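# Seat round plate on base pin through tab hole

## Task

Lower the round plate so it rests flat on the base, with the base's small pin passing through the hole beside the plate's orange tab. The plate must stay seated on its own, not held there by a gripper, and both grippers must release it and back away at the end.

## Robot and tools

Robot: two 6-joint arms with parallel grippers, named left_arm and right_arm. They face each other across the table. left_arm's root sits at (+0.045, +0.482, +0.143) m on the +y side and right_arm's at (+0.070, -0.573, +0.102) m. These names do not mean left or right in any picture. Each arm has a wrist camera: cam_left_wrist and cam_right_wrist, both 504x504 pixels.

Frame: every pose uses one shared scene frame. The origin is the table centre, +z is up, and the table surface is at z = +0.020 m. Positions are in metres. Orientations are quaternions written w first (qw, qx, qy, qz). On each gripper the fingers extend along its own +x axis and close along its y axis. The reported end_effector_position is the point between the finger pads, about 3 to 4 cm short of the fingertips. Reported hand positions can be somewhat wrong, more so when the arm is stretched far.

The row format is used by both motion tools. A row is one flat list of 16 numbers that covers both arms: left_arm x, y, z, qw, qx, qy, qz, opening, and then the same eight for right_arm. Include both halves even if only one arm should move. x, y, z and the quaternion are an absolute target pose for that gripper in the scene frame, not an offset. Opening runs from -1 to +1: +1 is fully open (0.088 m), empty fingers touch at about -0.80, and values below that add nothing. Closing fully from open takes at least about 0.5 s. To grip, command an opening well below the grip_measured reading; the further below, the harder the squeeze, up to roughly 34 N per pad. Each arm's readings can be off by about 1 mm. An arm that should stay still must get its last reported pose, plus the opening it needs, in every call. Hold an orientation by resending one fixed quaternion, not the drifting reported one.

execute_actions: takes actions, a list holding at most one item, and an optional pictures flag (true or false). An empty list just returns the state. An item with rows (1 to 15 rows) and steps (1 to 15, default 15) applies one row per 1/30 s step and repeats the last row if the rows run out. An item with only steps (up to 300) is a wait, counted from the previous result. Any target more than 0.6 m from that arm's last reported position, along any of its gripper's axes, makes the call be refused, and nothing is sent. At each step the command is clipped to 70 mm and 16 degrees from the measured pose. After the last step an arm only continues to that clipped pose, so long moves need several calls.

move: target is one 16-number row as above (absolute poses). The optional speed is the top path speed in m/s, from 0.002 to 0.5 (default 0.25); turning is capped at twice that value in rad/s. Both grippers travel in straight lines, finish together, and take between 0.5 and 10 s. They rotate the short way round, and openings are applied at the start. Paths do not avoid obstacles or the other arm. The gripper may lag, drift, or overshoot the speed. Faster contact hits harder, and aiming deeper past a contact presses harder. The result adds a move: line giving the ending (done, off_target, moving, held, fault), any limits (paced = target clipped, held = some steps blocked), and each gripper's distance from its target.

wait: seconds from 0 to 10; nothing new is sent.

zoom_image: camera (cam_left_wrist or cam_right_wrist) and region [x0, y0, x1, y1] in pixels, with (0, 0) at the top-left, at most 504 by 504. It gives a sharper view of the latest image.

read_manual: optional section, only "licences"; returns licence text and does not move anything.

Call it only after the plate is seated and both grippers are open and clear.

Results: a state line per arm gives gripper position, quaternion and linear and angular velocities. grip_measured gives finger opening on the command scale, and the last value in Joint positions gives it in metres. A Hand target line shows what the controller is currently driving toward. A pose unreachable line means the clearance check altered or blocked a command for the named arm. HELD marks steps where the command was not passed through. Camera calibration changes are listed when pictures are included.

Practical notes: joint friction can leave a gripper short of its target or slightly tilted, and tiny moves may not happen, so check the pose after each move and correct it. The simulation keeps running while you reply. Brief outside tugs on held parts or pushes on loose ones can occur.

Avoid: arms or mounts hitting or pushing each other; contact torques reaching the joint load limits (waist 16.8, shoulder and elbow 20.8, wrist pitch 5.49, wrist yaw 5.47, wrist roll 5.13 N m), which freezes that arm for 10 s; long heavy holds that heat motors (a warning appears at 50 °C, a fault at 95 °C, and power can cut out after that); dropping, slamming or hard pushes; and anything leaving the table, which fails the task.

Each tool is called after "Request:" by a JSON object that holds its "fn" and its "kwargs", one argument or row to a line.

## Session

Request:
{"fn": "execute_actions", "kwargs": {
  "actions": []
}}

Scene clock: 0.00 s of 4150.00 s.
left_arm: end_effector_position=(-0.0878, +0.1941, +0.4619) grip_measured=+0.825 end_effector_quat_wxyz=(+0.539, -0.015, -0.012, -0.842) end_effector_velocity=(+0.003, +0.000, -0.004) end_effector_angular_velocity=(+0.025, +0.014, +0.019) | right_arm: end_effector_position=(+0.3138, -0.3893, +0.2757) grip_measured=+0.833 end_effector_quat_wxyz=(-0.183, +0.852, +0.086, -0.482) end_effector_velocity=(-0.000, -0.004, -0.003) end_effector_angular_velocity=(-0.008, +0.008, -0.018)
Joint positions: left_arm=[-0.004  0.857  0.648  0.247 -0.001  0.004  0.079] | right_arm=[-0.868  1.182  0.938 -0.671  0.077 -2.34   0.08 ]
Joint velocities: left_arm=[-0.002 -0.007 -0.002 -0.022 -0.022 -0.022 -0.   ] | right_arm=[-0.007 -0.002 -0.007 -0.007  0.007  0.007 -0.   ]
Motor temperatures (°C, as the motors report them): left_arm=[27 27 30 28 27 30] | right_arm=[30 26 27 27 28 26]
Heat: left arm: hottest elbow 30 °C (+0.0 °C/min); right arm: hottest waist 30 °C (+0.0 °C/min).
Hand target (left_arm): -0.088, +0.194, +0.462; -0.539, +0.015, +0.012, +0.842
Hand target (right_arm): +0.314, -0.389, +0.276; -0.183, +0.852, +0.086, -0.482

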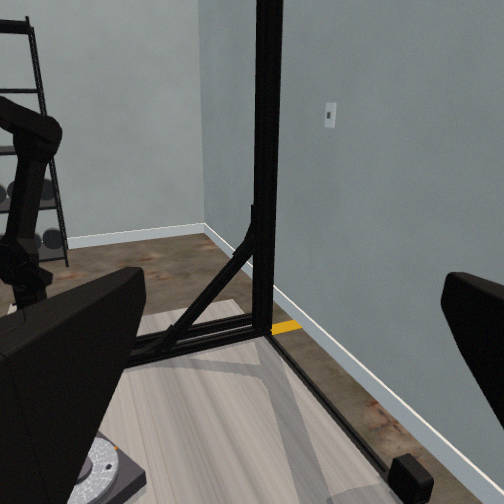

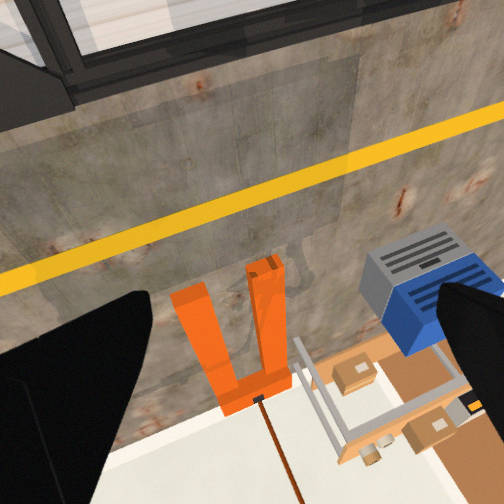

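Request:
{"fn": "move", "kwargs": {
  "target": [0.0,0.12,0.42,0.612,0.354,0.354,-0.612,1, 0.05,-0.25,0.40,0.612,-0.354,0.354,0.612,1]
}}

Scene clock: 8.13 s of 4150.00 s.
left_arm: end_effector_position=(-0.0013, +0.1229, +0.4215) grip_measured=+0.988 end_effector_quat_wxyz=(+0.607, +0.353, +0.352, -0.618) end_effector_velocity=(+0.000, -0.001, +0.001) end_effector_angular_velocity=(+0.002, -0.003, +0.008) | right_arm: end_effector_position=(+0.0489, -0.2524, +0.3982) grip_measured=+0.996 end_effector_quat_wxyz=(+0.608, -0.357, +0.357, +0.612) end_effector_velocity=(-0.001, +0.001, +0.001) end_effector_angular_velocity=(+0.008, -0.002, -0.003)
Joint positions: left_arm=[ 0.273  1.579  1.746 -1.217 -0.066 -0.127  0.087] | right_arm=[ 0.103  1.467  1.727 -1.318  0.036  0.069  0.088]
Joint velocities: left_arm=[-0.002  0.007  0.012 -0.007 -0.007 -0.007 -0.   ] | right_arm=[ 0.007 -0.002 -0.002  0.007  0.007  0.007 -0.   ]
Motor temperatures (°C, as the motors report them): left_arm=[27 27 32 31 27 30] | right_arm=[30 26 28 27 28 26]
Heat: left arm: hottest elbow 32 °C (+14.8 °C/min); right arm: hottest waist 30 °C (+0.0 °C/min).
Hand target (left_arm): +0.000, +0.121, +0.420; +0.610, +0.354, +0.355, -0.614
Hand target (right_arm): +0.048, -0.249, +0.400; +0.611, -0.354, +0.357, +0.612
Off the commanded pose (left_arm): 0.004 m, 1 deg.
Off the commanded pose (right_arm): 0.003 m, 1 deg.
After step 90, 1.33 s passed at rest.
move: done
camera_calibration (this result's frames):
cam_left_wrist: T_world_to_cam=[[-0.999958, -0.00895788, 0.00206507, 0.0117669], [-0.00914251, 0.99254, -0.121576, -0.0530549], [-0.000960597, -0.12159, -0.99258, 0.508237], [0, 0, 0, 1]] pos_world=[0.0117696, 0.114561, 0.497991]
cam_right_wrist: T_world_to_cam=[[0.998777, -0.00376385, -0.0492984, -0.015659], [-0.0114307, -0.987663, -0.156179, -0.161434], [-0.0481023, 0.156551, -0.986498, 0.510131], [0, 0, 0, 1]] pos_world=[0.038333, -0.239363, 0.477259]

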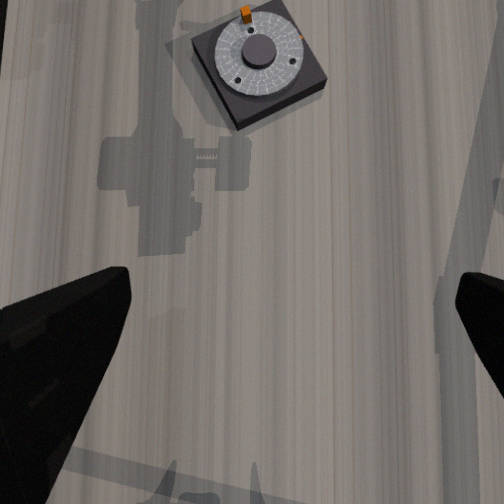

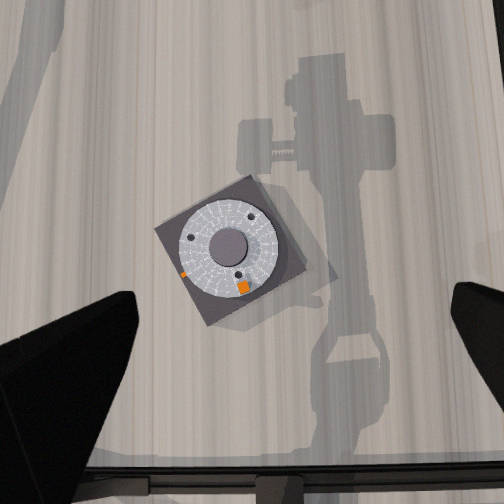

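Request:
{"fn": "zoom_image", "kwargs": {
  "camera": "cam_right_wrist",
  "region": [140, 160, 340, 340]
}}

Request:
{"fn": "zoom_image", "kwargs": {
  "camera": "cam_left_wrist",
  "region": [170, 0, 350, 140]
}}

Region (140, 160, 340, 340) of cam_right_wrist's 504x504 image, scaled by 2.520, with more detail than that image has; it fills the top 454 rows of this view, and the rest is white.

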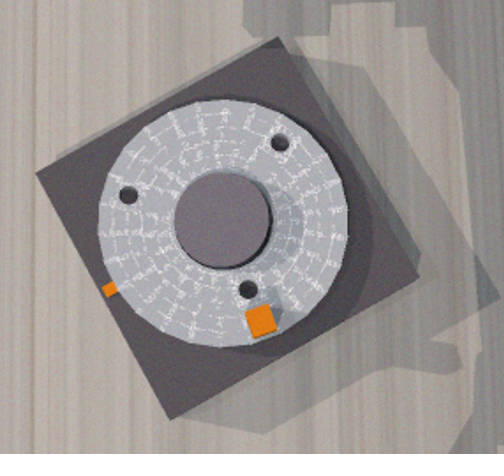

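Region (170, 0, 350, 140) of cam_left_wrist's 504x504 image, scaled by 2.800, with more detail than that image has.

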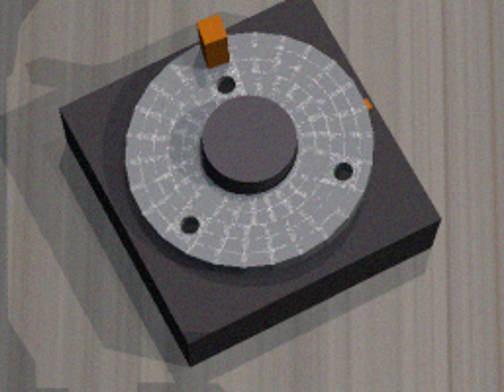

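Request:
{"fn": "move", "kwargs": {
  "target": [-0.02,0.0,0.16,0.683,0.183,0.183,-0.683,1, 0.0,-0.22,0.25,0.579,-0.406,0.406,0.579,1]
}}

Scene clock: 18.43 s of 4150.00 s.
left_arm: end_effector_position=(-0.0189, +0.0020, +0.1641) grip_measured=+0.988 end_effector_quat_wxyz=(+0.685, +0.178, +0.183, -0.683) end_effector_velocity=(+0.000, +0.002, -0.012) end_effector_angular_velocity=(+0.021, -0.001, +0.008) | right_arm: end_effector_position=(+0.0001, -0.2190, +0.2572) grip_measured=+0.996 end_effector_quat_wxyz=(+0.581, -0.399, +0.402, +0.585) end_effector_velocity=(-0.003, +0.001, -0.001) end_effector_angular_velocity=(-0.002, +0.018, +0.012)
Joint positions: left_arm=[ 0.247  2.081  0.896  0.661 -0.159 -0.097  0.087] | right_arm=[ 0.247  1.615  1.344 -0.94   0.074  0.211  0.088]
Joint velocities: left_arm=[-0.002  0.027 -0.002  0.007 -0.007 -0.007 -0.   ] | right_arm=[-0.002  0.002 -0.002  0.007 -0.022 -0.007  0.   ]
Motor temperatures (°C, as the motors report them): left_arm=[27 29 34 31 27 30] | right_arm=[30 27 30 28 28 26]
Heat: left arm: hottest elbow 34 °C (+13.0 °C/min); right arm: hottest waist 30 °C (+0.0 °C/min).
Hand target (left_arm): -0.020, +0.002, +0.159; +0.684, +0.183, +0.183, -0.682
Hand target (right_arm): -0.000, -0.221, +0.250; +0.579, -0.406, +0.407, +0.578
Off the commanded pose (left_arm): 0.005 m, 1 deg.
Off the commanded pose (right_arm): 0.007 m, 1 deg.
After step 90, 5.57 s passed at rest.
move: done
camera_calibration (this result's frames):
cam_left_wrist: T_world_to_cam=[[-0.999589, -0.0257485, 0.0125708, -0.00810119], [-0.0281012, 0.795236, -0.605649, 0.115028], [0.0055978, -0.605754, -0.795633, 0.206874], [0, 0, 0, 1]] pos_world=[-0.00602347, 0.0336315, 0.234364]
cam_right_wrist: T_world_to_cam=[[0.998618, -0.0125764, -0.0510192, 0.0247762], [-0.0131525, -0.999853, -0.0109716, -0.191062], [-0.0508737, 0.0116274, -0.998637, 0.334856], [0, 0, 0, 1]] pos_world=[-0.0102196, -0.194616, 0.333567]

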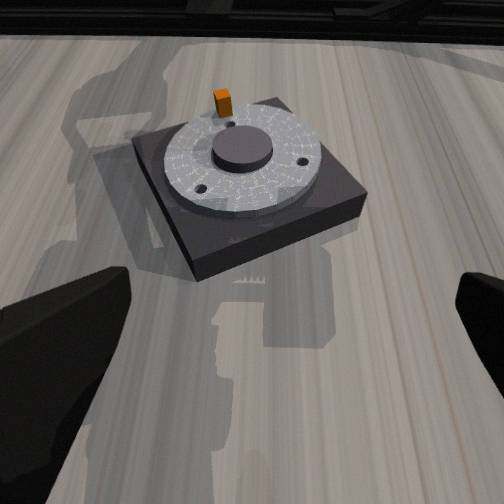

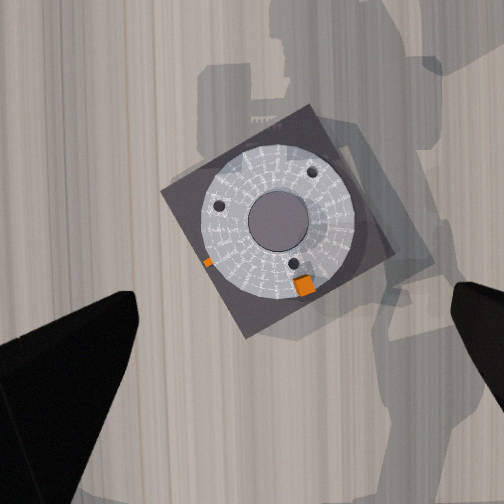

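Request:
{"fn": "move", "kwargs": {
  "target": [-0.02,0.0,0.16,0.683,0.183,0.183,-0.683,1, 0.0103,-0.2139,0.14,0.400,-0.583,0.400,0.583,-0.1],
  "speed": 0.15
}}

Scene clock: 33.37 s of 4150.00 s.
left_arm: end_effector_position=(-0.0192, +0.0008, +0.1643) grip_measured=+0.988 end_effector_quat_wxyz=(+0.685, +0.178, +0.182, -0.683) end_effector_velocity=(+0.000, +0.001, -0.001) end_effector_angular_velocity=(+0.007, -0.011, +0.000) | right_arm: end_effector_position=(+0.0103, -0.2168, +0.1414) grip_measured=-0.100 end_effector_quat_wxyz=(+0.404, -0.581, +0.400, +0.582) end_effector_velocity=(-0.002, +0.009, +0.004) end_effector_angular_velocity=(+0.035, +0.013, +0.005)
Joint positions: left_arm=[ 0.247  2.084  0.9    0.662 -0.159 -0.096  0.087] | right_arm=[ 0.188  1.974  1.376 -0.968  0.002 -0.194  0.034]
Joint velocities: left_arm=[-0.002 -0.002 -0.002 -0.007 -0.007  0.007  0.   ] | right_arm=[-0.002 -0.002  0.012  0.022 -0.007 -0.007 -0.   ]
Motor temperatures (°C, as the motors report them): left_arm=[27 32 34 35 27 30] | right_arm=[30 29 30 28 28 26]
Heat: left arm: hottest wrist pitch 35 °C (+9.0 °C/min); right arm: hottest waist 30 °C (+0.0 °C/min).
Hand target (left_arm): -0.020, +0.000, +0.160; +0.683, +0.183, +0.183, -0.683
Hand target (right_arm): +0.011, -0.215, +0.139; -0.401, +0.582, -0.401, -0.583
Off the commanded pose (left_arm): 0.004 m, 1 deg.
Off the commanded pose (right_arm): 0.003 m, 1 deg.
After step 90, 9.83 s passed at rest.
move: done
camera_calibration (this result's frames):
cam_left_wrist: T_world_to_cam=[[-0.999612, -0.0251617, 0.0119687, -0.00825749], [-0.0272587, 0.794114, -0.607157, 0.116356], [0.00577253, -0.607247, -0.794492, 0.206116], [0, 0, 0, 1]] pos_world=[-0.00627239, 0.0325557, 0.234502]
cam_right_wrist: T_world_to_cam=[[0.945387, 0.324223, -0.0335106, 0.0798219], [0.315487, -0.884348, 0.344089, -0.218544], [0.0819268, -0.33587, -0.938339, 0.134507], [0, 0, 0, 1]] pos_world=[-0.0175345, -0.173972, 0.204087]

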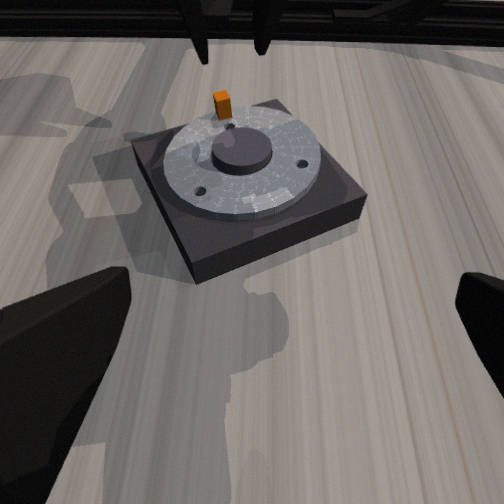

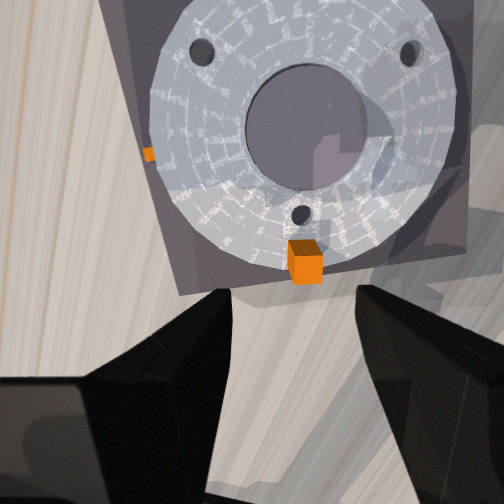

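Request:
{"fn": "move", "kwargs": {
  "target": [-0.02,0.0,0.16,0.683,0.183,0.183,-0.683,1, 0.014,-0.2130,0.115,0.400,-0.583,0.400,0.583,-0.1],
  "speed": 0.05
}}

Scene clock: 44.43 s of 4150.00 s.
left_arm: end_effector_position=(-0.0192, +0.0008, +0.1641) grip_measured=+0.988 end_effector_quat_wxyz=(+0.685, +0.178, +0.182, -0.683) end_effector_velocity=(-0.002, +0.002, -0.002) end_effector_angular_velocity=(+0.017, +0.007, -0.005) | right_arm: end_effector_position=(+0.0127, -0.2091, +0.1224) grip_measured=-0.100 end_effector_quat_wxyz=(+0.407, -0.577, +0.395, +0.587) end_effector_velocity=(+0.000, -0.002, +0.000) end_effector_angular_velocity=(-0.008, +0.006, +0.020)
Joint positions: left_arm=[ 0.247  2.084  0.901  0.662 -0.159 -0.096  0.087] | right_arm=[ 0.178  2.013  1.352 -0.887  0.002 -0.207  0.034]
Joint velocities: left_arm=[-0.002 -0.002  0.002 -0.022  0.007 -0.007  0.   ] | right_arm=[-0.002 -0.002 -0.002 -0.007 -0.007 -0.022 -0.   ]
Motor temperatures (°C, as the motors report them): left_arm=[27 34 35 35 27 30] | right_arm=[30 30 31 28 28 26]
Heat: left arm: hottest elbow 35 °C (+6.8 °C/min); right arm: hottest elbow 31 °C (+1.4 °C/min).
Hand target (left_arm): -0.020, +0.000, +0.160; +0.683, +0.183, +0.183, -0.683
Hand target (right_arm): +0.014, -0.213, +0.115; -0.400, +0.583, -0.400, -0.583
Off the commanded pose (left_arm): 0.004 m, 1 deg.
Off the commanded pose (right_arm): 0.009 m, 1 deg.
After step 90, 7.20 s passed at rest.
move: off_target (right_arm)
camera_calibration (this result's frames):
cam_left_wrist: T_world_to_cam=[[-0.999613, -0.0251661, 0.0118902, -0.00825352], [-0.0272168, 0.794342, -0.606861, 0.116214], [0.00582746, -0.606949, -0.794719, 0.20594], [0, 0, 0, 1]] pos_world=[-0.00628747, 0.0324739, 0.234288]
cam_right_wrist: T_world_to_cam=[[0.944058, 0.32838, -0.0303561, 0.0749143], [0.319756, -0.888955, 0.327895, -0.204983], [0.0806889, -0.319258, -0.944226, 0.123305], [0, 0, 0, 1]] pos_world=[-0.0151281, -0.167455, 0.185915]

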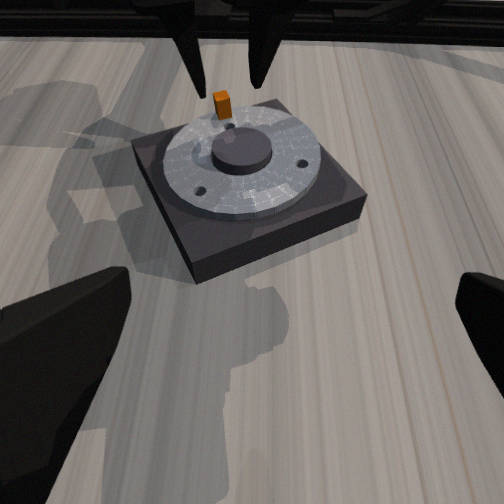

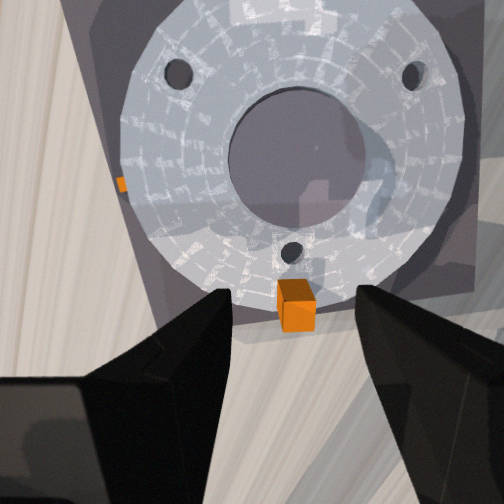

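Request:
{"fn": "move", "kwargs": {
  "target": [-0.02,0.0,0.16,0.683,0.183,0.183,-0.683,1, 0.013,-0.2115,0.105,0.400,-0.583,0.400,0.583,-0.1],
  "speed": 0.05
}}

Scene clock: 48.00 s of 4150.00 s.
left_arm: end_effector_position=(-0.0192, +0.0007, +0.1640) grip_measured=+0.988 end_effector_quat_wxyz=(+0.685, +0.178, +0.182, -0.683) end_effector_velocity=(-0.000, -0.000, +0.002) end_effector_angular_velocity=(-0.008, -0.009, +0.000) | right_arm: end_effector_position=(+0.0124, -0.2072, +0.1122) grip_measured=-0.100 end_effector_quat_wxyz=(+0.407, -0.578, +0.395, +0.587) end_effector_velocity=(+0.000, -0.002, +0.000) end_effector_angular_velocity=(-0.008, +0.006, -0.010)
Joint positions: left_arm=[ 0.247  2.085  0.901  0.661 -0.159 -0.096  0.087] | right_arm=[ 0.178  2.036  1.342 -0.855  0.002 -0.208  0.034]
Joint velocities: left_arm=[-0.002 -0.002 -0.002  0.007 -0.007  0.007 -0.   ] | right_arm=[-0.002 -0.002 -0.002 -0.007 -0.007  0.007  0.   ]
Motor temperatures (°C, as the motors report them): left_arm=[27 35 35 35 27 30] | right_arm=[30 31 31 28 28 26]
Heat: left arm: hottest shoulder 35 °C (+6.2 °C/min); right arm: hottest shoulder 31 °C (+1.2 °C/min).
Hand target (left_arm): -0.020, +0.000, +0.160; +0.683, +0.183, +0.183, -0.683
Hand target (right_arm): +0.013, -0.212, +0.105; -0.400, +0.583, -0.400, -0.583
Off the commanded pose (left_arm): 0.004 m, 1 deg.
Off the commanded pose (right_arm): 0.008 m, 1 deg.
move: done
camera_calibration (this result's frames):
cam_left_wrist: T_world_to_cam=[[-0.999613, -0.0251706, 0.0118116, -0.0082488], [-0.0271748, 0.79457, -0.606564, 0.116129], [0.00588242, -0.606651, -0.794947, 0.205854], [0, 0, 0, 1]] pos_world=[-0.00630076, 0.0324018, 0.23418]
cam_right_wrist: T_world_to_cam=[[0.943935, 0.328728, -0.0304153, 0.0743486], [0.320073, -0.88871, 0.328251, -0.19985], [0.0808751, -0.319583, -0.944101, 0.114138], [0, 0, 0, 1]] pos_world=[-0.0154446, -0.165573, 0.17562]

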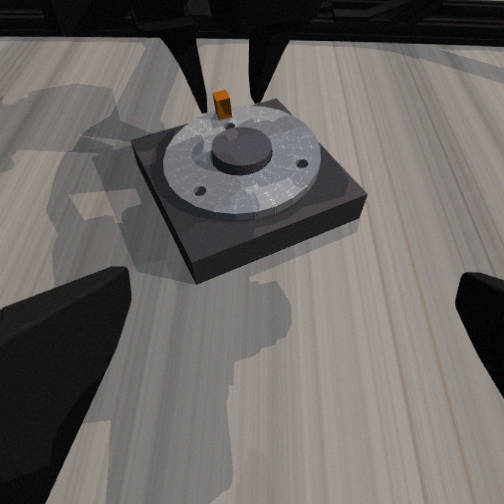

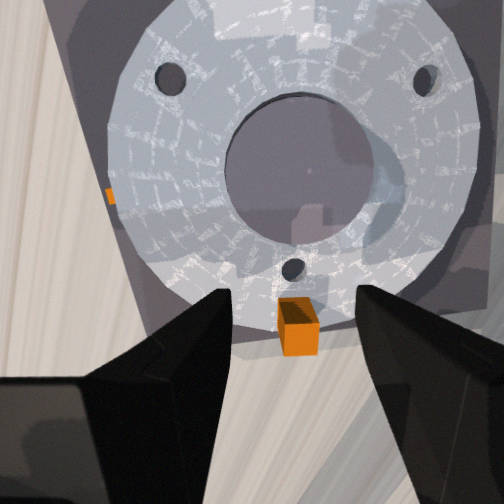

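Request:
{"fn": "move", "kwargs": {
  "target": [-0.02,0.0,0.16,0.683,0.183,0.183,-0.683,1, -0.0026,-0.2140,0.108,0.5,-0.5,0.5,0.5,-0.5],
  "speed": 0.03
}}

Request:
{"fn": "move", "kwargs": {
  "target": [-0.02,0.0,0.16,0.683,0.183,0.183,-0.683,1, -0.0175,-0.2110,0.108,0.579,-0.406,0.579,0.406,-0.5],
  "speed": 0.03
}}

Scene clock: 62.27 s of 4150.00 s.
left_arm: end_effector_position=(-0.0194, +0.0007, +0.1638) grip_measured=+0.988 end_effector_quat_wxyz=(+0.684, +0.179, +0.182, -0.683) end_effector_velocity=(+0.000, +0.001, +0.001) end_effector_angular_velocity=(+0.002, +0.015, +0.015) | right_arm: end_effector_position=(-0.0018, -0.2117, +0.1117) grip_measured=-0.500 end_effector_quat_wxyz=(+0.502, -0.498, +0.496, +0.504) end_effector_velocity=(+0.001, -0.005, +0.000) end_effector_angular_velocity=(-0.023, +0.003, -0.010)
Joint positions: left_arm=[ 0.247  2.086  0.901  0.661 -0.159 -0.096  0.087] | right_arm=[ 0.218  2.037  1.341 -0.862  0.002  0.193  0.014]
Joint velocities: left_arm=[-0.002 -0.007 -0.002 -0.007 -0.007 -0.022 -0.   ] | right_arm=[-0.002 -0.002 -0.002 -0.022 -0.007  0.007 -0.   ]
Motor temperatures (°C, as the motors report them): left_arm=[27 37 35 36 27 30] | right_arm=[30 33 31 28 28 26]
Heat: left arm: hottest shoulder 37 °C (+7.1 °C/min); right arm: hottest shoulder 33 °C (+3.0 °C/min).
Hand target (left_arm): -0.020, +0.000, +0.160; +0.683, +0.183, +0.183, -0.683
Hand target (right_arm): -0.003, -0.214, +0.108; +0.500, -0.500, +0.500, +0.500
Off the commanded pose (left_arm): 0.004 m, 1 deg.
Off the commanded pose (right_arm): 0.004 m, 1 deg.
After step 90, 4.93 s passed at rest.
move: done
camera_calibration (this result's frames):
cam_left_wrist: T_world_to_cam=[[-0.999632, -0.0246057, 0.0114013, -0.00837428], [-0.026479, 0.794813, -0.606277, 0.115976], [0.00585593, -0.606356, -0.795172, 0.205692], [0, 0, 0, 1]] pos_world=[-0.00650479, 0.0323374, 0.23397]
cam_right_wrist: T_world_to_cam=[[0.998957, -0.0259564, -0.0375711, 0.0149476], [-0.0118327, -0.941778, 0.336027, -0.211892], [-0.0441057, -0.335232, -0.941103, 0.109518], [0, 0, 0, 1]] pos_world=[-0.0126089, -0.162453, 0.174831]

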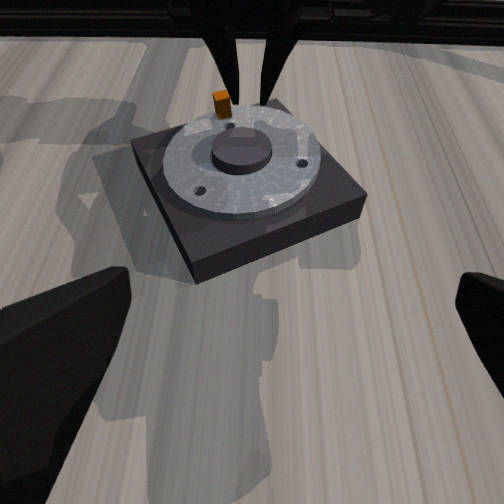

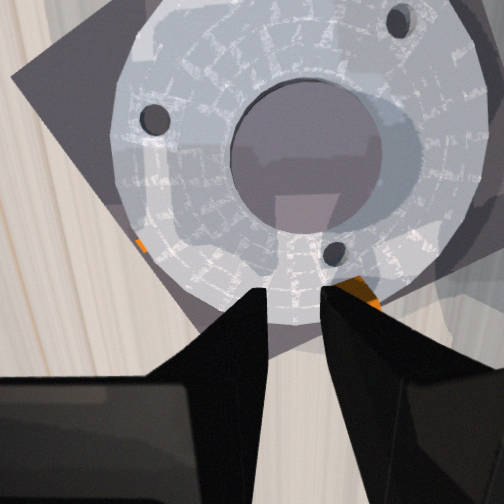

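Scene clock: 68.37 s of 4150.00 s.
left_arm: end_effector_position=(-0.0194, +0.0006, +0.1639) grip_measured=+0.988 end_effector_quat_wxyz=(+0.684, +0.179, +0.182, -0.683) end_effector_velocity=(+0.000, +0.001, -0.001) end_effector_angular_velocity=(+0.008, +0.021, +0.007) | right_arm: end_effector_position=(-0.0157, -0.2124, +0.1104) grip_measured=-0.500 end_effector_quat_wxyz=(+0.579, -0.406, +0.577, +0.409) end_effector_velocity=(+0.001, -0.006, -0.001) end_effector_angular_velocity=(-0.028, +0.001, -0.010)
Joint positions: left_arm=[ 0.247  2.086  0.902  0.661 -0.159 -0.096  0.087] | right_arm=[ 0.255  2.053  1.36  -0.872  0.002  0.578  0.014]
Joint velocities: left_arm=[ 0.002 -0.002 -0.002 -0.007  0.007 -0.022 -0.   ] | right_arm=[-0.002  0.002 -0.002 -0.022 -0.007  0.007  0.   ]
Motor temperatures (°C, as the motors report them): left_arm=[27 38 35 37 27 30] | right_arm=[30 34 31 28 28 26]
Heat: left arm: hottest shoulder 38 °C (+6.1 °C/min); right arm: hottest shoulder 34 °C (+4.0 °C/min).
Hand target (left_arm): -0.020, +0.000, +0.160; +0.683, +0.183, +0.183, -0.683
Hand target (right_arm): -0.017, -0.211, +0.108; +0.579, -0.406, +0.579, +0.406
Off the commanded pose (left_arm): 0.004 m, 1 deg.
Off the commanded pose (right_arm): 0.003 m, 0 deg.
move: done
camera_calibration (this result's frames):
cam_left_wrist: T_world_to_cam=[[-0.999631, -0.0246014, 0.0114798, -0.00841309], [-0.026521, 0.794585, -0.606573, 0.116194], [0.00580085, -0.606654, -0.794945, 0.205685], [0, 0, 0, 1]] pos_world=[-0.00652155, 0.0322466, 0.234085]
cam_right_wrist: T_world_to_cam=[[0.930143, -0.365224, -0.038029, -0.0442592], [-0.331101, -0.878973, 0.343187, -0.204746], [-0.158767, -0.306622, -0.938497, 0.111438], [0, 0, 0, 1]] pos_world=[-0.00893144, -0.161961, 0.173167]

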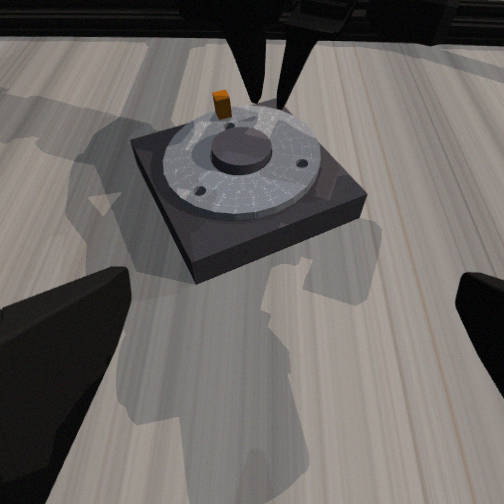

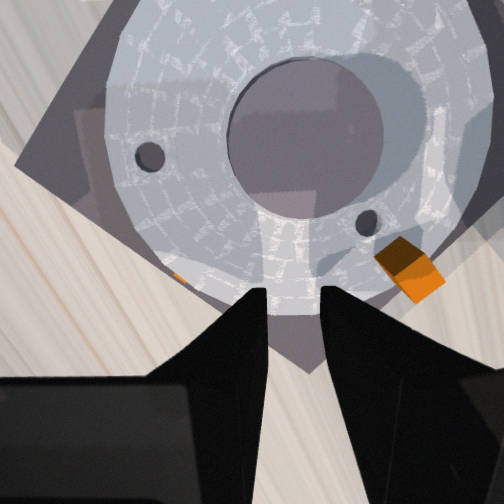

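Request:
{"fn": "move", "kwargs": {
  "target": [-0.02,-0.02,0.075,0.704,0.062,0.062,-0.704,1, 0.0145,-0.2150,0.112,0.400,-0.583,0.400,0.583,-0.1],
  "speed": 0.1
}}

Request:
{"fn": "move", "kwargs": {
  "target": [-0.02,-0.02,0.075,0.704,0.062,0.062,-0.704,1, 0.0145,-0.2170,0.094,0.400,-0.583,0.400,0.583,-0.1],
  "speed": 0.05
}}

Scene clock: 77.53 s of 4150.00 s.
left_arm: end_effector_position=(-0.0204, -0.0202, +0.0798) grip_measured=+0.988 end_effector_quat_wxyz=(+0.704, +0.059, +0.062, -0.705) end_effector_velocity=(-0.001, -0.004, +0.006) end_effector_angular_velocity=(-0.022, +0.010, +0.006) | right_arm: end_effector_position=(+0.0126, -0.2130, +0.1105) grip_measured=-0.100 end_effector_quat_wxyz=(+0.400, -0.582, +0.403, +0.582) end_effector_velocity=(-0.000, +0.001, +0.000) end_effector_angular_velocity=(+0.006, +0.008, +0.020)
Joint positions: left_arm=[ 0.247  2.669  1.011  1.484 -0.178 -0.036  0.087] | right_arm=[ 0.178  2.037  1.337 -0.872 -0.003 -0.206  0.034]
Joint velocities: left_arm=[-0.002 -0.002  0.012  0.007 -0.007 -0.007 -0.   ] | right_arm=[-0.002 -0.002 -0.002  0.007 -0.007 -0.022 -0.   ]
Motor temperatures (°C, as the motors report them): left_arm=[27 39 35 37 27 30] | right_arm=[30 35 31 28 28 26]
Heat: left arm: hottest shoulder 39 °C (+5.1 °C/min); right arm: hottest shoulder 35 °C (+5.1 °C/min).
Hand target (left_arm): -0.020, -0.020, +0.075; +0.705, +0.062, +0.062, -0.704
Hand target (right_arm): +0.014, -0.215, +0.112; -0.400, +0.583, -0.400, -0.583
Off the commanded pose (left_arm): 0.005 m, 0 deg.
Off the commanded pose (right_arm): 0.003 m, 0 deg.
After step 90, 2.27 s passed at rest.
move: done
camera_calibration (this result's frames):
cam_left_wrist: T_world_to_cam=[[-0.999672, -0.0167532, 0.019372, -0.009439], [-0.0253668, 0.543396, -0.839093, 0.0951149], [0.00353083, -0.83931, -0.543642, 0.101452], [0, 0, 0, 1]] pos_world=[-0.00738135, 0.0333063, 0.135147]
cam_right_wrist: T_world_to_cam=[[0.94449, 0.326099, -0.0399754, 0.0764637], [0.318931, -0.880841, 0.349859, -0.205248], [0.0788767, -0.343188, -0.935949, 0.104793], [0, 0, 0, 1]] pos_world=[-0.0150249, -0.169762, 0.172946]

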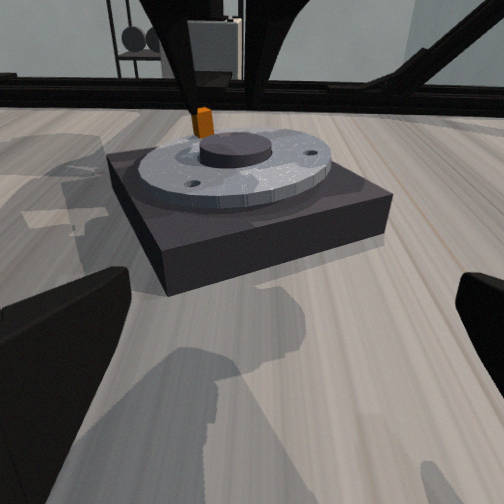

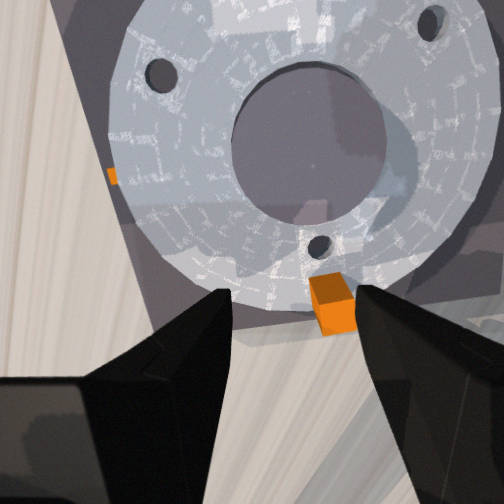

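Scene clock: 78.27 s of 4150.00 s.
left_arm: end_effector_position=(-0.0205, -0.0208, +0.0803) grip_measured=+0.988 end_effector_quat_wxyz=(+0.704, +0.058, +0.061, -0.705) end_effector_velocity=(-0.000, +0.000, -0.002) end_effector_angular_velocity=(+0.007, -0.010, +0.004) | right_arm: end_effector_position=(+0.0130, -0.2123, +0.1014) grip_measured=-0.100 end_effector_quat_wxyz=(+0.407, -0.576, +0.396, +0.588) end_effector_velocity=(+0.000, -0.002, -0.002) end_effector_angular_velocity=(-0.004, +0.007, +0.005)
Joint positions: left_arm=[ 0.247  2.67   1.013  1.485 -0.178 -0.036  0.087] | right_arm=[ 0.177  2.037  1.296 -0.807 -0.001 -0.207  0.034]
Joint velocities: left_arm=[-0.002  0.002  0.002 -0.007 -0.007  0.007  0.   ] | right_arm=[-0.002 -0.002 -0.012  0.007 -0.007 -0.007  0.   ]
Motor temperatures (°C, as the motors report them): left_arm=[27 39 35 37 27 30] | right_arm=[30 35 31 28 28 26]
Heat: left arm: hottest shoulder 39 °C (+5.1 °C/min); right arm: hottest shoulder 35 °C (+5.1 °C/min).
Hand target (left_arm): -0.020, -0.020, +0.075; +0.704, +0.062, +0.062, -0.704
Hand target (right_arm): +0.015, -0.217, +0.094; -0.400, +0.583, -0.400, -0.583
Off the commanded pose (left_arm): 0.005 m, 1 deg.
Off the commanded pose (right_arm): 0.009 m, 1 deg.
move: off_target (right_arm)
camera_calibration (this result's frames):
cam_left_wrist: T_world_to_cam=[[-0.999662, -0.0167016, 0.0199007, -0.00961369], [-0.0257741, 0.54119, -0.840505, 0.0959655], [0.00326772, -0.840734, -0.541438, 0.101028], [0, 0, 0, 1]] pos_world=[-0.00746716, 0.0328417, 0.135551]
cam_right_wrist: T_world_to_cam=[[0.944314, 0.327349, -0.0333661, 0.0751094], [0.31979, -0.889142, 0.327353, -0.201054], [0.0774914, -0.319794, -0.944313, 0.102349], [0, 0, 0, 1]] pos_world=[-0.014563, -0.170622, 0.164972]

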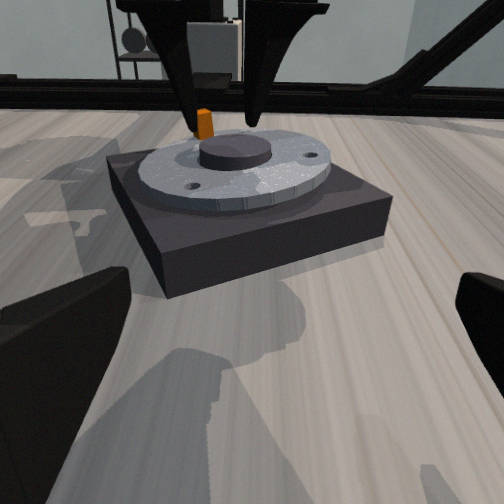

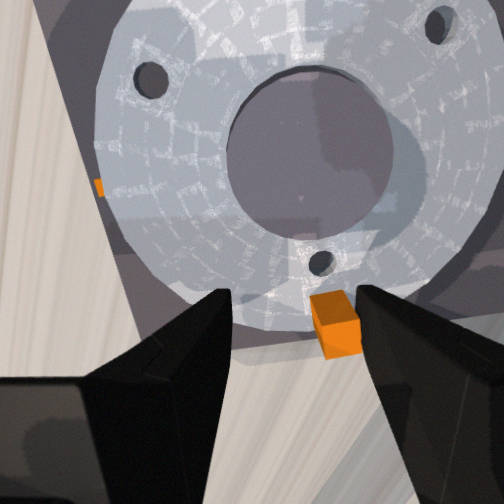

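Request:
{"fn": "move", "kwargs": {
  "target": [-0.02,-0.02,0.075,0.704,0.062,0.062,-0.704,1, -0.003,-0.2175,0.099,0.5,-0.5,0.5,0.5,-0.5],
  "speed": 0.06
}}

Request:
{"fn": "move", "kwargs": {
  "target": [-0.02,-0.02,0.075,0.704,0.062,0.062,-0.704,1, -0.0185,-0.2133,0.100,0.579,-0.406,0.579,0.406,-0.5],
  "speed": 0.06
}}

Scene clock: 87.23 s of 4150.00 s.
left_arm: end_effector_position=(-0.0205, -0.0207, +0.0799) grip_measured=+0.988 end_effector_quat_wxyz=(+0.704, +0.058, +0.061, -0.705) end_effector_velocity=(+0.000, +0.002, -0.002) end_effector_angular_velocity=(+0.012, +0.004, +0.006) | right_arm: end_effector_position=(+0.0012, -0.2183, +0.1010) grip_measured=-0.499 end_effector_quat_wxyz=(+0.503, -0.500, +0.497, +0.500) end_effector_velocity=(-0.000, -0.001, +0.001) end_effector_angular_velocity=(-0.004, +0.007, -0.010)
Joint positions: left_arm=[ 0.247  2.67   1.013  1.485 -0.178 -0.036  0.087] | right_arm=[ 0.215  2.038  1.295 -0.824  0.007  0.195  0.015]
Joint velocities: left_arm=[-0.002 -0.002 -0.007 -0.007 -0.007 -0.007  0.   ] | right_arm=[-0.002 -0.002  0.002 -0.007 -0.007  0.007 -0.   ]
Motor temperatures (°C, as the motors report them): left_arm=[27 40 34 39 27 30] | right_arm=[30 35 31 28 28 26]
Heat: left arm: hottest shoulder 40 °C (+6.0 °C/min); right arm: hottest shoulder 35 °C (+5.0 °C/min).
Hand target (left_arm): -0.020, -0.020, +0.075; +0.704, +0.062, +0.062, -0.704
Hand target (right_arm): -0.003, -0.218, +0.099; +0.500, -0.500, +0.500, +0.500
Off the commanded pose (left_arm): 0.005 m, 0 deg.
Off the commanded pose (right_arm): 0.005 m, 0 deg.
After step 90, 2.67 s passed at rest.
move: done
camera_calibration (this result's frames):
cam_left_wrist: T_world_to_cam=[[-0.999674, -0.0166522, 0.0193737, -0.0095383], [-0.0253069, 0.541822, -0.840112, 0.0955778], [0.00349264, -0.840328, -0.542067, 0.100995], [0, 0, 0, 1]] pos_world=[-0.00746914, 0.0329241, 0.135227]
cam_right_wrist: T_world_to_cam=[[0.999059, -0.0308209, -0.0305248, 0.00963494], [-0.0185062, -0.939269, 0.342683, -0.214577], [-0.0392328, -0.341795, -0.938955, 0.0957695], [0, 0, 0, 1]] pos_world=[-0.00983958, -0.168515, 0.163749]

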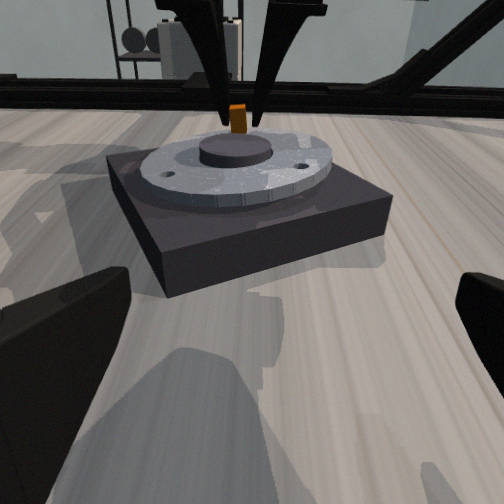

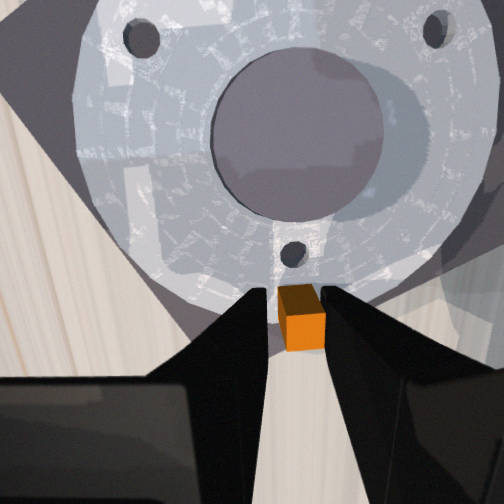

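Scene clock: 90.37 s of 4150.00 s.
left_arm: end_effector_position=(-0.0205, -0.0208, +0.0800) grip_measured=+0.988 end_effector_quat_wxyz=(+0.704, +0.058, +0.061, -0.705) end_effector_velocity=(-0.000, +0.001, -0.001) end_effector_angular_velocity=(+0.007, -0.010, +0.004) | right_arm: end_effector_position=(-0.0154, -0.2155, +0.1025) grip_measured=-0.499 end_effector_quat_wxyz=(+0.580, -0.407, +0.577, +0.407) end_effector_velocity=(-0.001, -0.003, -0.001) end_effector_angular_velocity=(-0.014, +0.004, -0.020)
Joint positions: left_arm=[ 0.247  2.67   1.014  1.485 -0.178 -0.036  0.087] | right_arm=[ 0.257  2.059  1.334 -0.845  0.004  0.581  0.015]
Joint velocities: left_arm=[-0.002 -0.002 -0.002 -0.007 -0.007  0.007 -0.   ] | right_arm=[ 0.002  0.002 -0.002 -0.007 -0.007  0.022  0.   ]
Motor temperatures (°C, as the motors report them): left_arm=[27 41 34 39 27 30] | right_arm=[30 35 31 28 28 26]
Heat: left arm: hottest shoulder 41 °C (+7.0 °C/min); right arm: hottest shoulder 35 °C (+5.0 °C/min).
Hand target (left_arm): -0.020, -0.020, +0.075; +0.704, +0.062, +0.062, -0.704
Hand target (right_arm): -0.019, -0.213, +0.100; +0.579, -0.406, +0.579, +0.406
Off the commanded pose (left_arm): 0.005 m, 0 deg.
Off the commanded pose (right_arm): 0.005 m, 0 deg.
move: done
camera_calibration (this result's frames):
cam_left_wrist: T_world_to_cam=[[-0.999672, -0.016645, 0.0194492, -0.00956762], [-0.0253651, 0.541507, -0.840314, 0.0957244], [0.0034551, -0.840532, -0.541751, 0.100927], [0, 0, 0, 1]] pos_world=[-0.00748513, 0.0328375, 0.135302]
cam_right_wrist: T_world_to_cam=[[0.929823, -0.366425, -0.0340773, -0.0466576], [-0.333083, -0.877341, 0.345438, -0.204579], [-0.156475, -0.309846, -0.937823, 0.102413], [0, 0, 0, 1]] pos_world=[-0.00873335, -0.16485, 0.165125]

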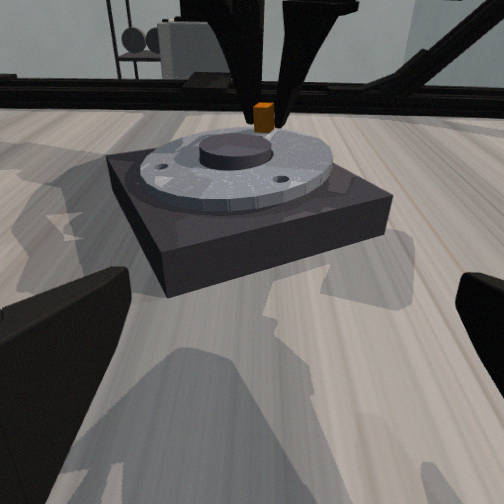

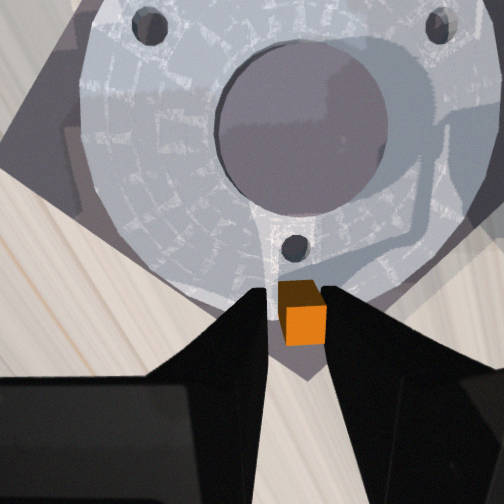

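Request:
{"fn": "move", "kwargs": {
  "target": [-0.02,-0.02,0.075,0.704,0.062,0.062,-0.704,1, -0.0312,-0.2046,0.102,0.641,-0.299,0.641,0.299,-0.5],
  "speed": 0.06
}}

Request:
{"fn": "move", "kwargs": {
  "target": [-0.02,-0.02,0.075,0.704,0.062,0.062,-0.704,1, -0.0386,-0.1953,0.102,0.674,-0.213,0.674,0.213,-0.5],
  "speed": 0.06
}}

Scene clock: 97.87 s of 4150.00 s.
left_arm: end_effector_position=(-0.0205, -0.0207, +0.0798) grip_measured=+0.988 end_effector_quat_wxyz=(+0.704, +0.058, +0.061, -0.705) end_effector_velocity=(+0.002, +0.001, -0.001) end_effector_angular_velocity=(+0.007, +0.002, +0.020) | right_arm: end_effector_position=(-0.0284, -0.2065, +0.1047) grip_measured=-0.500 end_effector_quat_wxyz=(+0.642, -0.299, +0.639, +0.301) end_effector_velocity=(+0.001, -0.003, +0.003) end_effector_angular_velocity=(-0.014, +0.004, -0.010)
Joint positions: left_arm=[ 0.247  2.671  1.014  1.485 -0.178 -0.035  0.087] | right_arm=[ 0.285  2.094  1.399 -0.873  0.004  0.959  0.015]
Joint velocities: left_arm=[-0.002 -0.002 -0.002 -0.007 -0.022 -0.007 -0.   ] | right_arm=[-0.002 -0.007  0.002 -0.022 -0.007  0.007  0.   ]
Motor temperatures (°C, as the motors report them): left_arm=[27 42 33 40 27 30] | right_arm=[30 36 32 28 28 26]
Heat: left arm: hottest shoulder 42 °C (+7.1 °C/min); right arm: hottest shoulder 36 °C (+5.0 °C/min).
Hand target (left_arm): -0.020, -0.020, +0.075; +0.704, +0.062, +0.062, -0.704
Hand target (right_arm): -0.031, -0.205, +0.102; +0.641, -0.299, +0.641, +0.299
Off the commanded pose (left_arm): 0.005 m, 0 deg.
Off the commanded pose (right_arm): 0.004 m, 0 deg.
After step 90, 1.30 s passed at rest.
move: done
camera_calibration (this result's frames):
cam_left_wrist: T_world_to_cam=[[-0.999682, -0.016588, 0.0189978, -0.00952176], [-0.0249562, 0.541823, -0.840122, 0.0954833], [0.00364249, -0.840329, -0.542065, 0.100825], [0, 0, 0, 1]] pos_world=[-0.00750308, 0.0328334, 0.135052]
cam_right_wrist: T_world_to_cam=[[0.747894, -0.662788, -0.0369696, -0.0972625], [-0.61324, -0.71116, 0.343784, -0.175261], [-0.254147, -0.234443, -0.938321, 0.11808], [0, 0, 0, 1]] pos_world=[-0.00472555, -0.16142, 0.167453]

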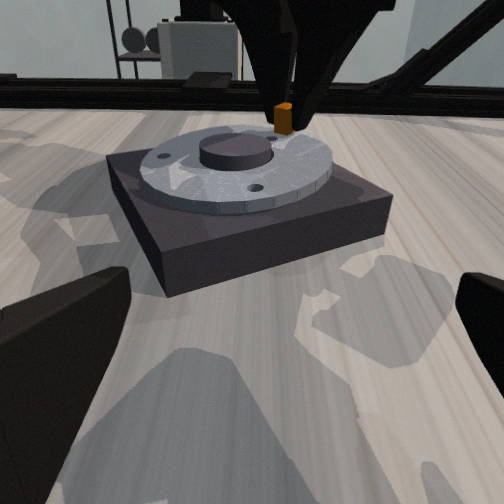

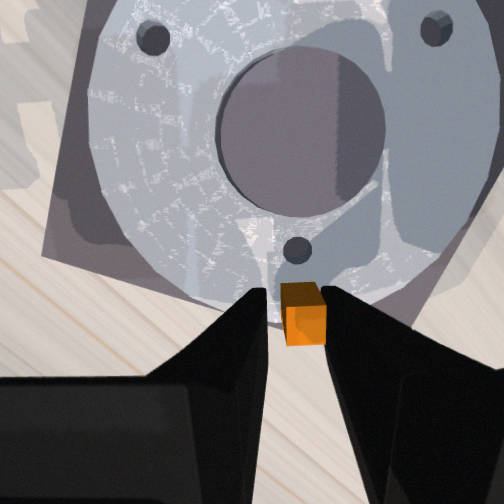

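Scene clock: 100.30 s of 4150.00 s.
left_arm: end_effector_position=(-0.0205, -0.0207, +0.0798) grip_measured=+0.988 end_effector_quat_wxyz=(+0.704, +0.058, +0.061, -0.705) end_effector_velocity=(-0.000, -0.001, +0.000) end_effector_angular_velocity=(+0.002, +0.006, +0.006) | right_arm: end_effector_position=(-0.0361, -0.1973, +0.1046) grip_measured=-0.500 end_effector_quat_wxyz=(+0.675, -0.214, +0.672, +0.215) end_effector_velocity=(+0.003, -0.004, -0.000) end_effector_angular_velocity=(-0.019, -0.013, -0.024)
Joint positions: left_arm=[ 0.247  2.671  1.014  1.485 -0.178 -0.035  0.087] | right_arm=[ 0.297  2.132  1.46  -0.896  0.003  1.23   0.015]
Joint velocities: left_arm=[-0.002 -0.002  0.002 -0.007 -0.007 -0.007  0.   ] | right_arm=[-0.002  0.002  0.002 -0.022  0.007  0.022 -0.   ]
Motor temperatures (°C, as the motors report them): left_arm=[27 42 33 40 27 30] | right_arm=[30 36 32 28 28 26]
Heat: left arm: hottest shoulder 42 °C (+7.0 °C/min); right arm: hottest shoulder 36 °C (+5.0 °C/min).
Hand target (left_arm): -0.020, -0.020, +0.075; +0.704, +0.062, +0.062, -0.704
Hand target (right_arm): -0.039, -0.195, +0.102; +0.674, -0.213, +0.674, +0.213
Off the commanded pose (left_arm): 0.005 m, 0 deg.
Off the commanded pose (right_arm): 0.004 m, 0 deg.
move: done
camera_calibration (this result's frames):
cam_left_wrist: T_world_to_cam=[[-0.999682, -0.016588, 0.0189978, -0.00952176], [-0.0249562, 0.541823, -0.840122, 0.0954833], [0.00364249, -0.840329, -0.542065, 0.100825], [0, 0, 0, 1]] pos_world=[-0.00750308, 0.0328334, 0.135052]
cam_right_wrist: T_world_to_cam=[[0.553143, -0.832236, -0.0376262, -0.125776], [-0.774552, -0.530384, 0.34462, -0.143564], [-0.306761, -0.16148, -0.937988, 0.130655], [0, 0, 0, 1]] pos_world=[-0.00154514, -0.159721, 0.167295]

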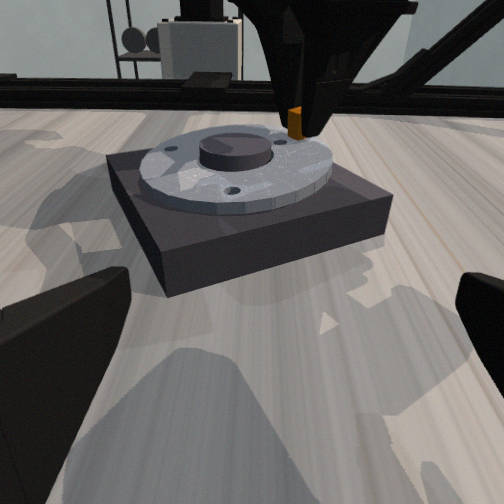

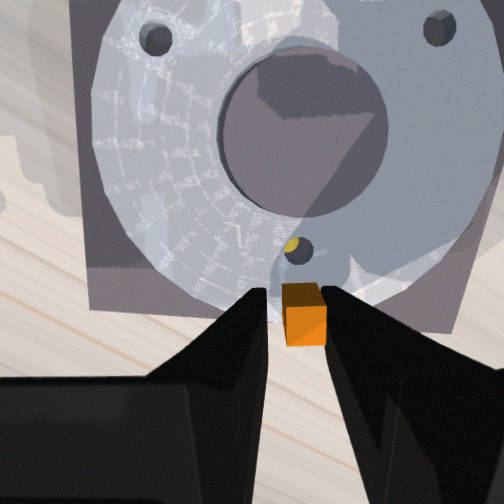

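Request:
{"fn": "move", "kwargs": {
  "target": [-0.02,-0.02,0.075,0.704,0.062,0.062,-0.704,1, -0.0411,-0.1905,0.102,0.686,-0.171,0.686,0.171,-0.5],
  "speed": 0.03
}}

Scene clock: 105.80 s of 4150.00 s.
left_arm: end_effector_position=(-0.0204, -0.0206, +0.0795) grip_measured=+0.988 end_effector_quat_wxyz=(+0.704, +0.058, +0.061, -0.705) end_effector_velocity=(-0.004, +0.002, -0.002) end_effector_angular_velocity=(+0.013, +0.009, -0.023) | right_arm: end_effector_position=(-0.0380, -0.1934, +0.1051) grip_measured=-0.499 end_effector_quat_wxyz=(+0.687, -0.172, +0.685, +0.172) end_effector_velocity=(-0.001, -0.006, +0.000) end_effector_angular_velocity=(-0.027, +0.015, +0.005)
Joint positions: left_arm=[ 0.247  2.672  1.014  1.486 -0.178 -0.035  0.087] | right_arm=[ 0.299  2.148  1.488 -0.911  0.003  1.357  0.015]
Joint velocities: left_arm=[-0.002 -0.002 -0.007 -0.007  0.022 -0.007 -0.   ] | right_arm=[-0.002 -0.002 -0.002 -0.022 -0.022 -0.007 -0.   ]
Motor temperatures (°C, as the motors report them): left_arm=[27 43 33 41 27 30] | right_arm=[30 36 32 28 28 26]
Heat: left arm: hottest shoulder 43 °C (+8.1 °C/min); right arm: hottest shoulder 36 °C (+5.0 °C/min).
Hand target (left_arm): -0.020, -0.020, +0.075; +0.704, +0.062, +0.062, -0.704
Hand target (right_arm): -0.041, -0.191, +0.102; +0.686, -0.171, +0.686, +0.171
Off the commanded pose (left_arm): 0.005 m, 0 deg.
Off the commanded pose (right_arm): 0.005 m, 0 deg.
After step 90, 0.17 s passed at rest.
move: done
camera_calibration (this result's frames):
cam_left_wrist: T_world_to_cam=[[-0.999678, -0.0169706, 0.0188583, -0.0094333], [-0.0250477, 0.542119, -0.839929, 0.0951718], [0.00403068, -0.840131, -0.542369, 0.100798], [0, 0, 0, 1]] pos_world=[-0.00745271, 0.032929, 0.134785]
cam_right_wrist: T_world_to_cam=[[0.444971, -0.894841, -0.0354856, -0.13792], [-0.834812, -0.428813, 0.345266, -0.125858], [-0.324175, -0.12401, -0.937834, 0.137763], [0, 0, 0, 1]] pos_world=[0.000961967, -0.160302, 0.167759]

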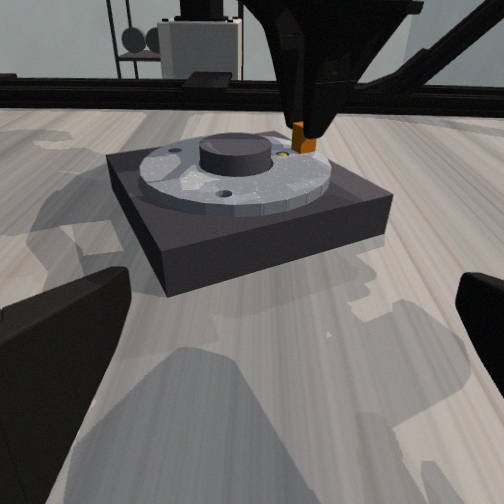

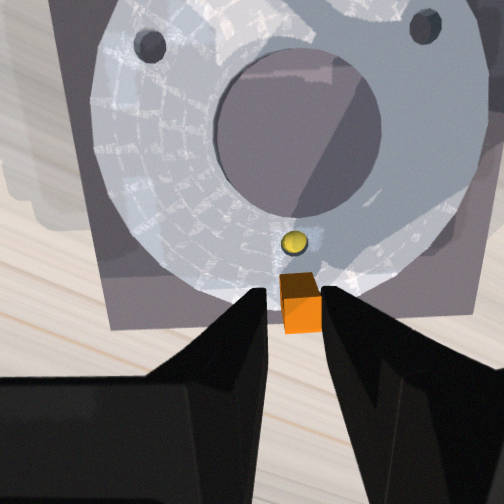

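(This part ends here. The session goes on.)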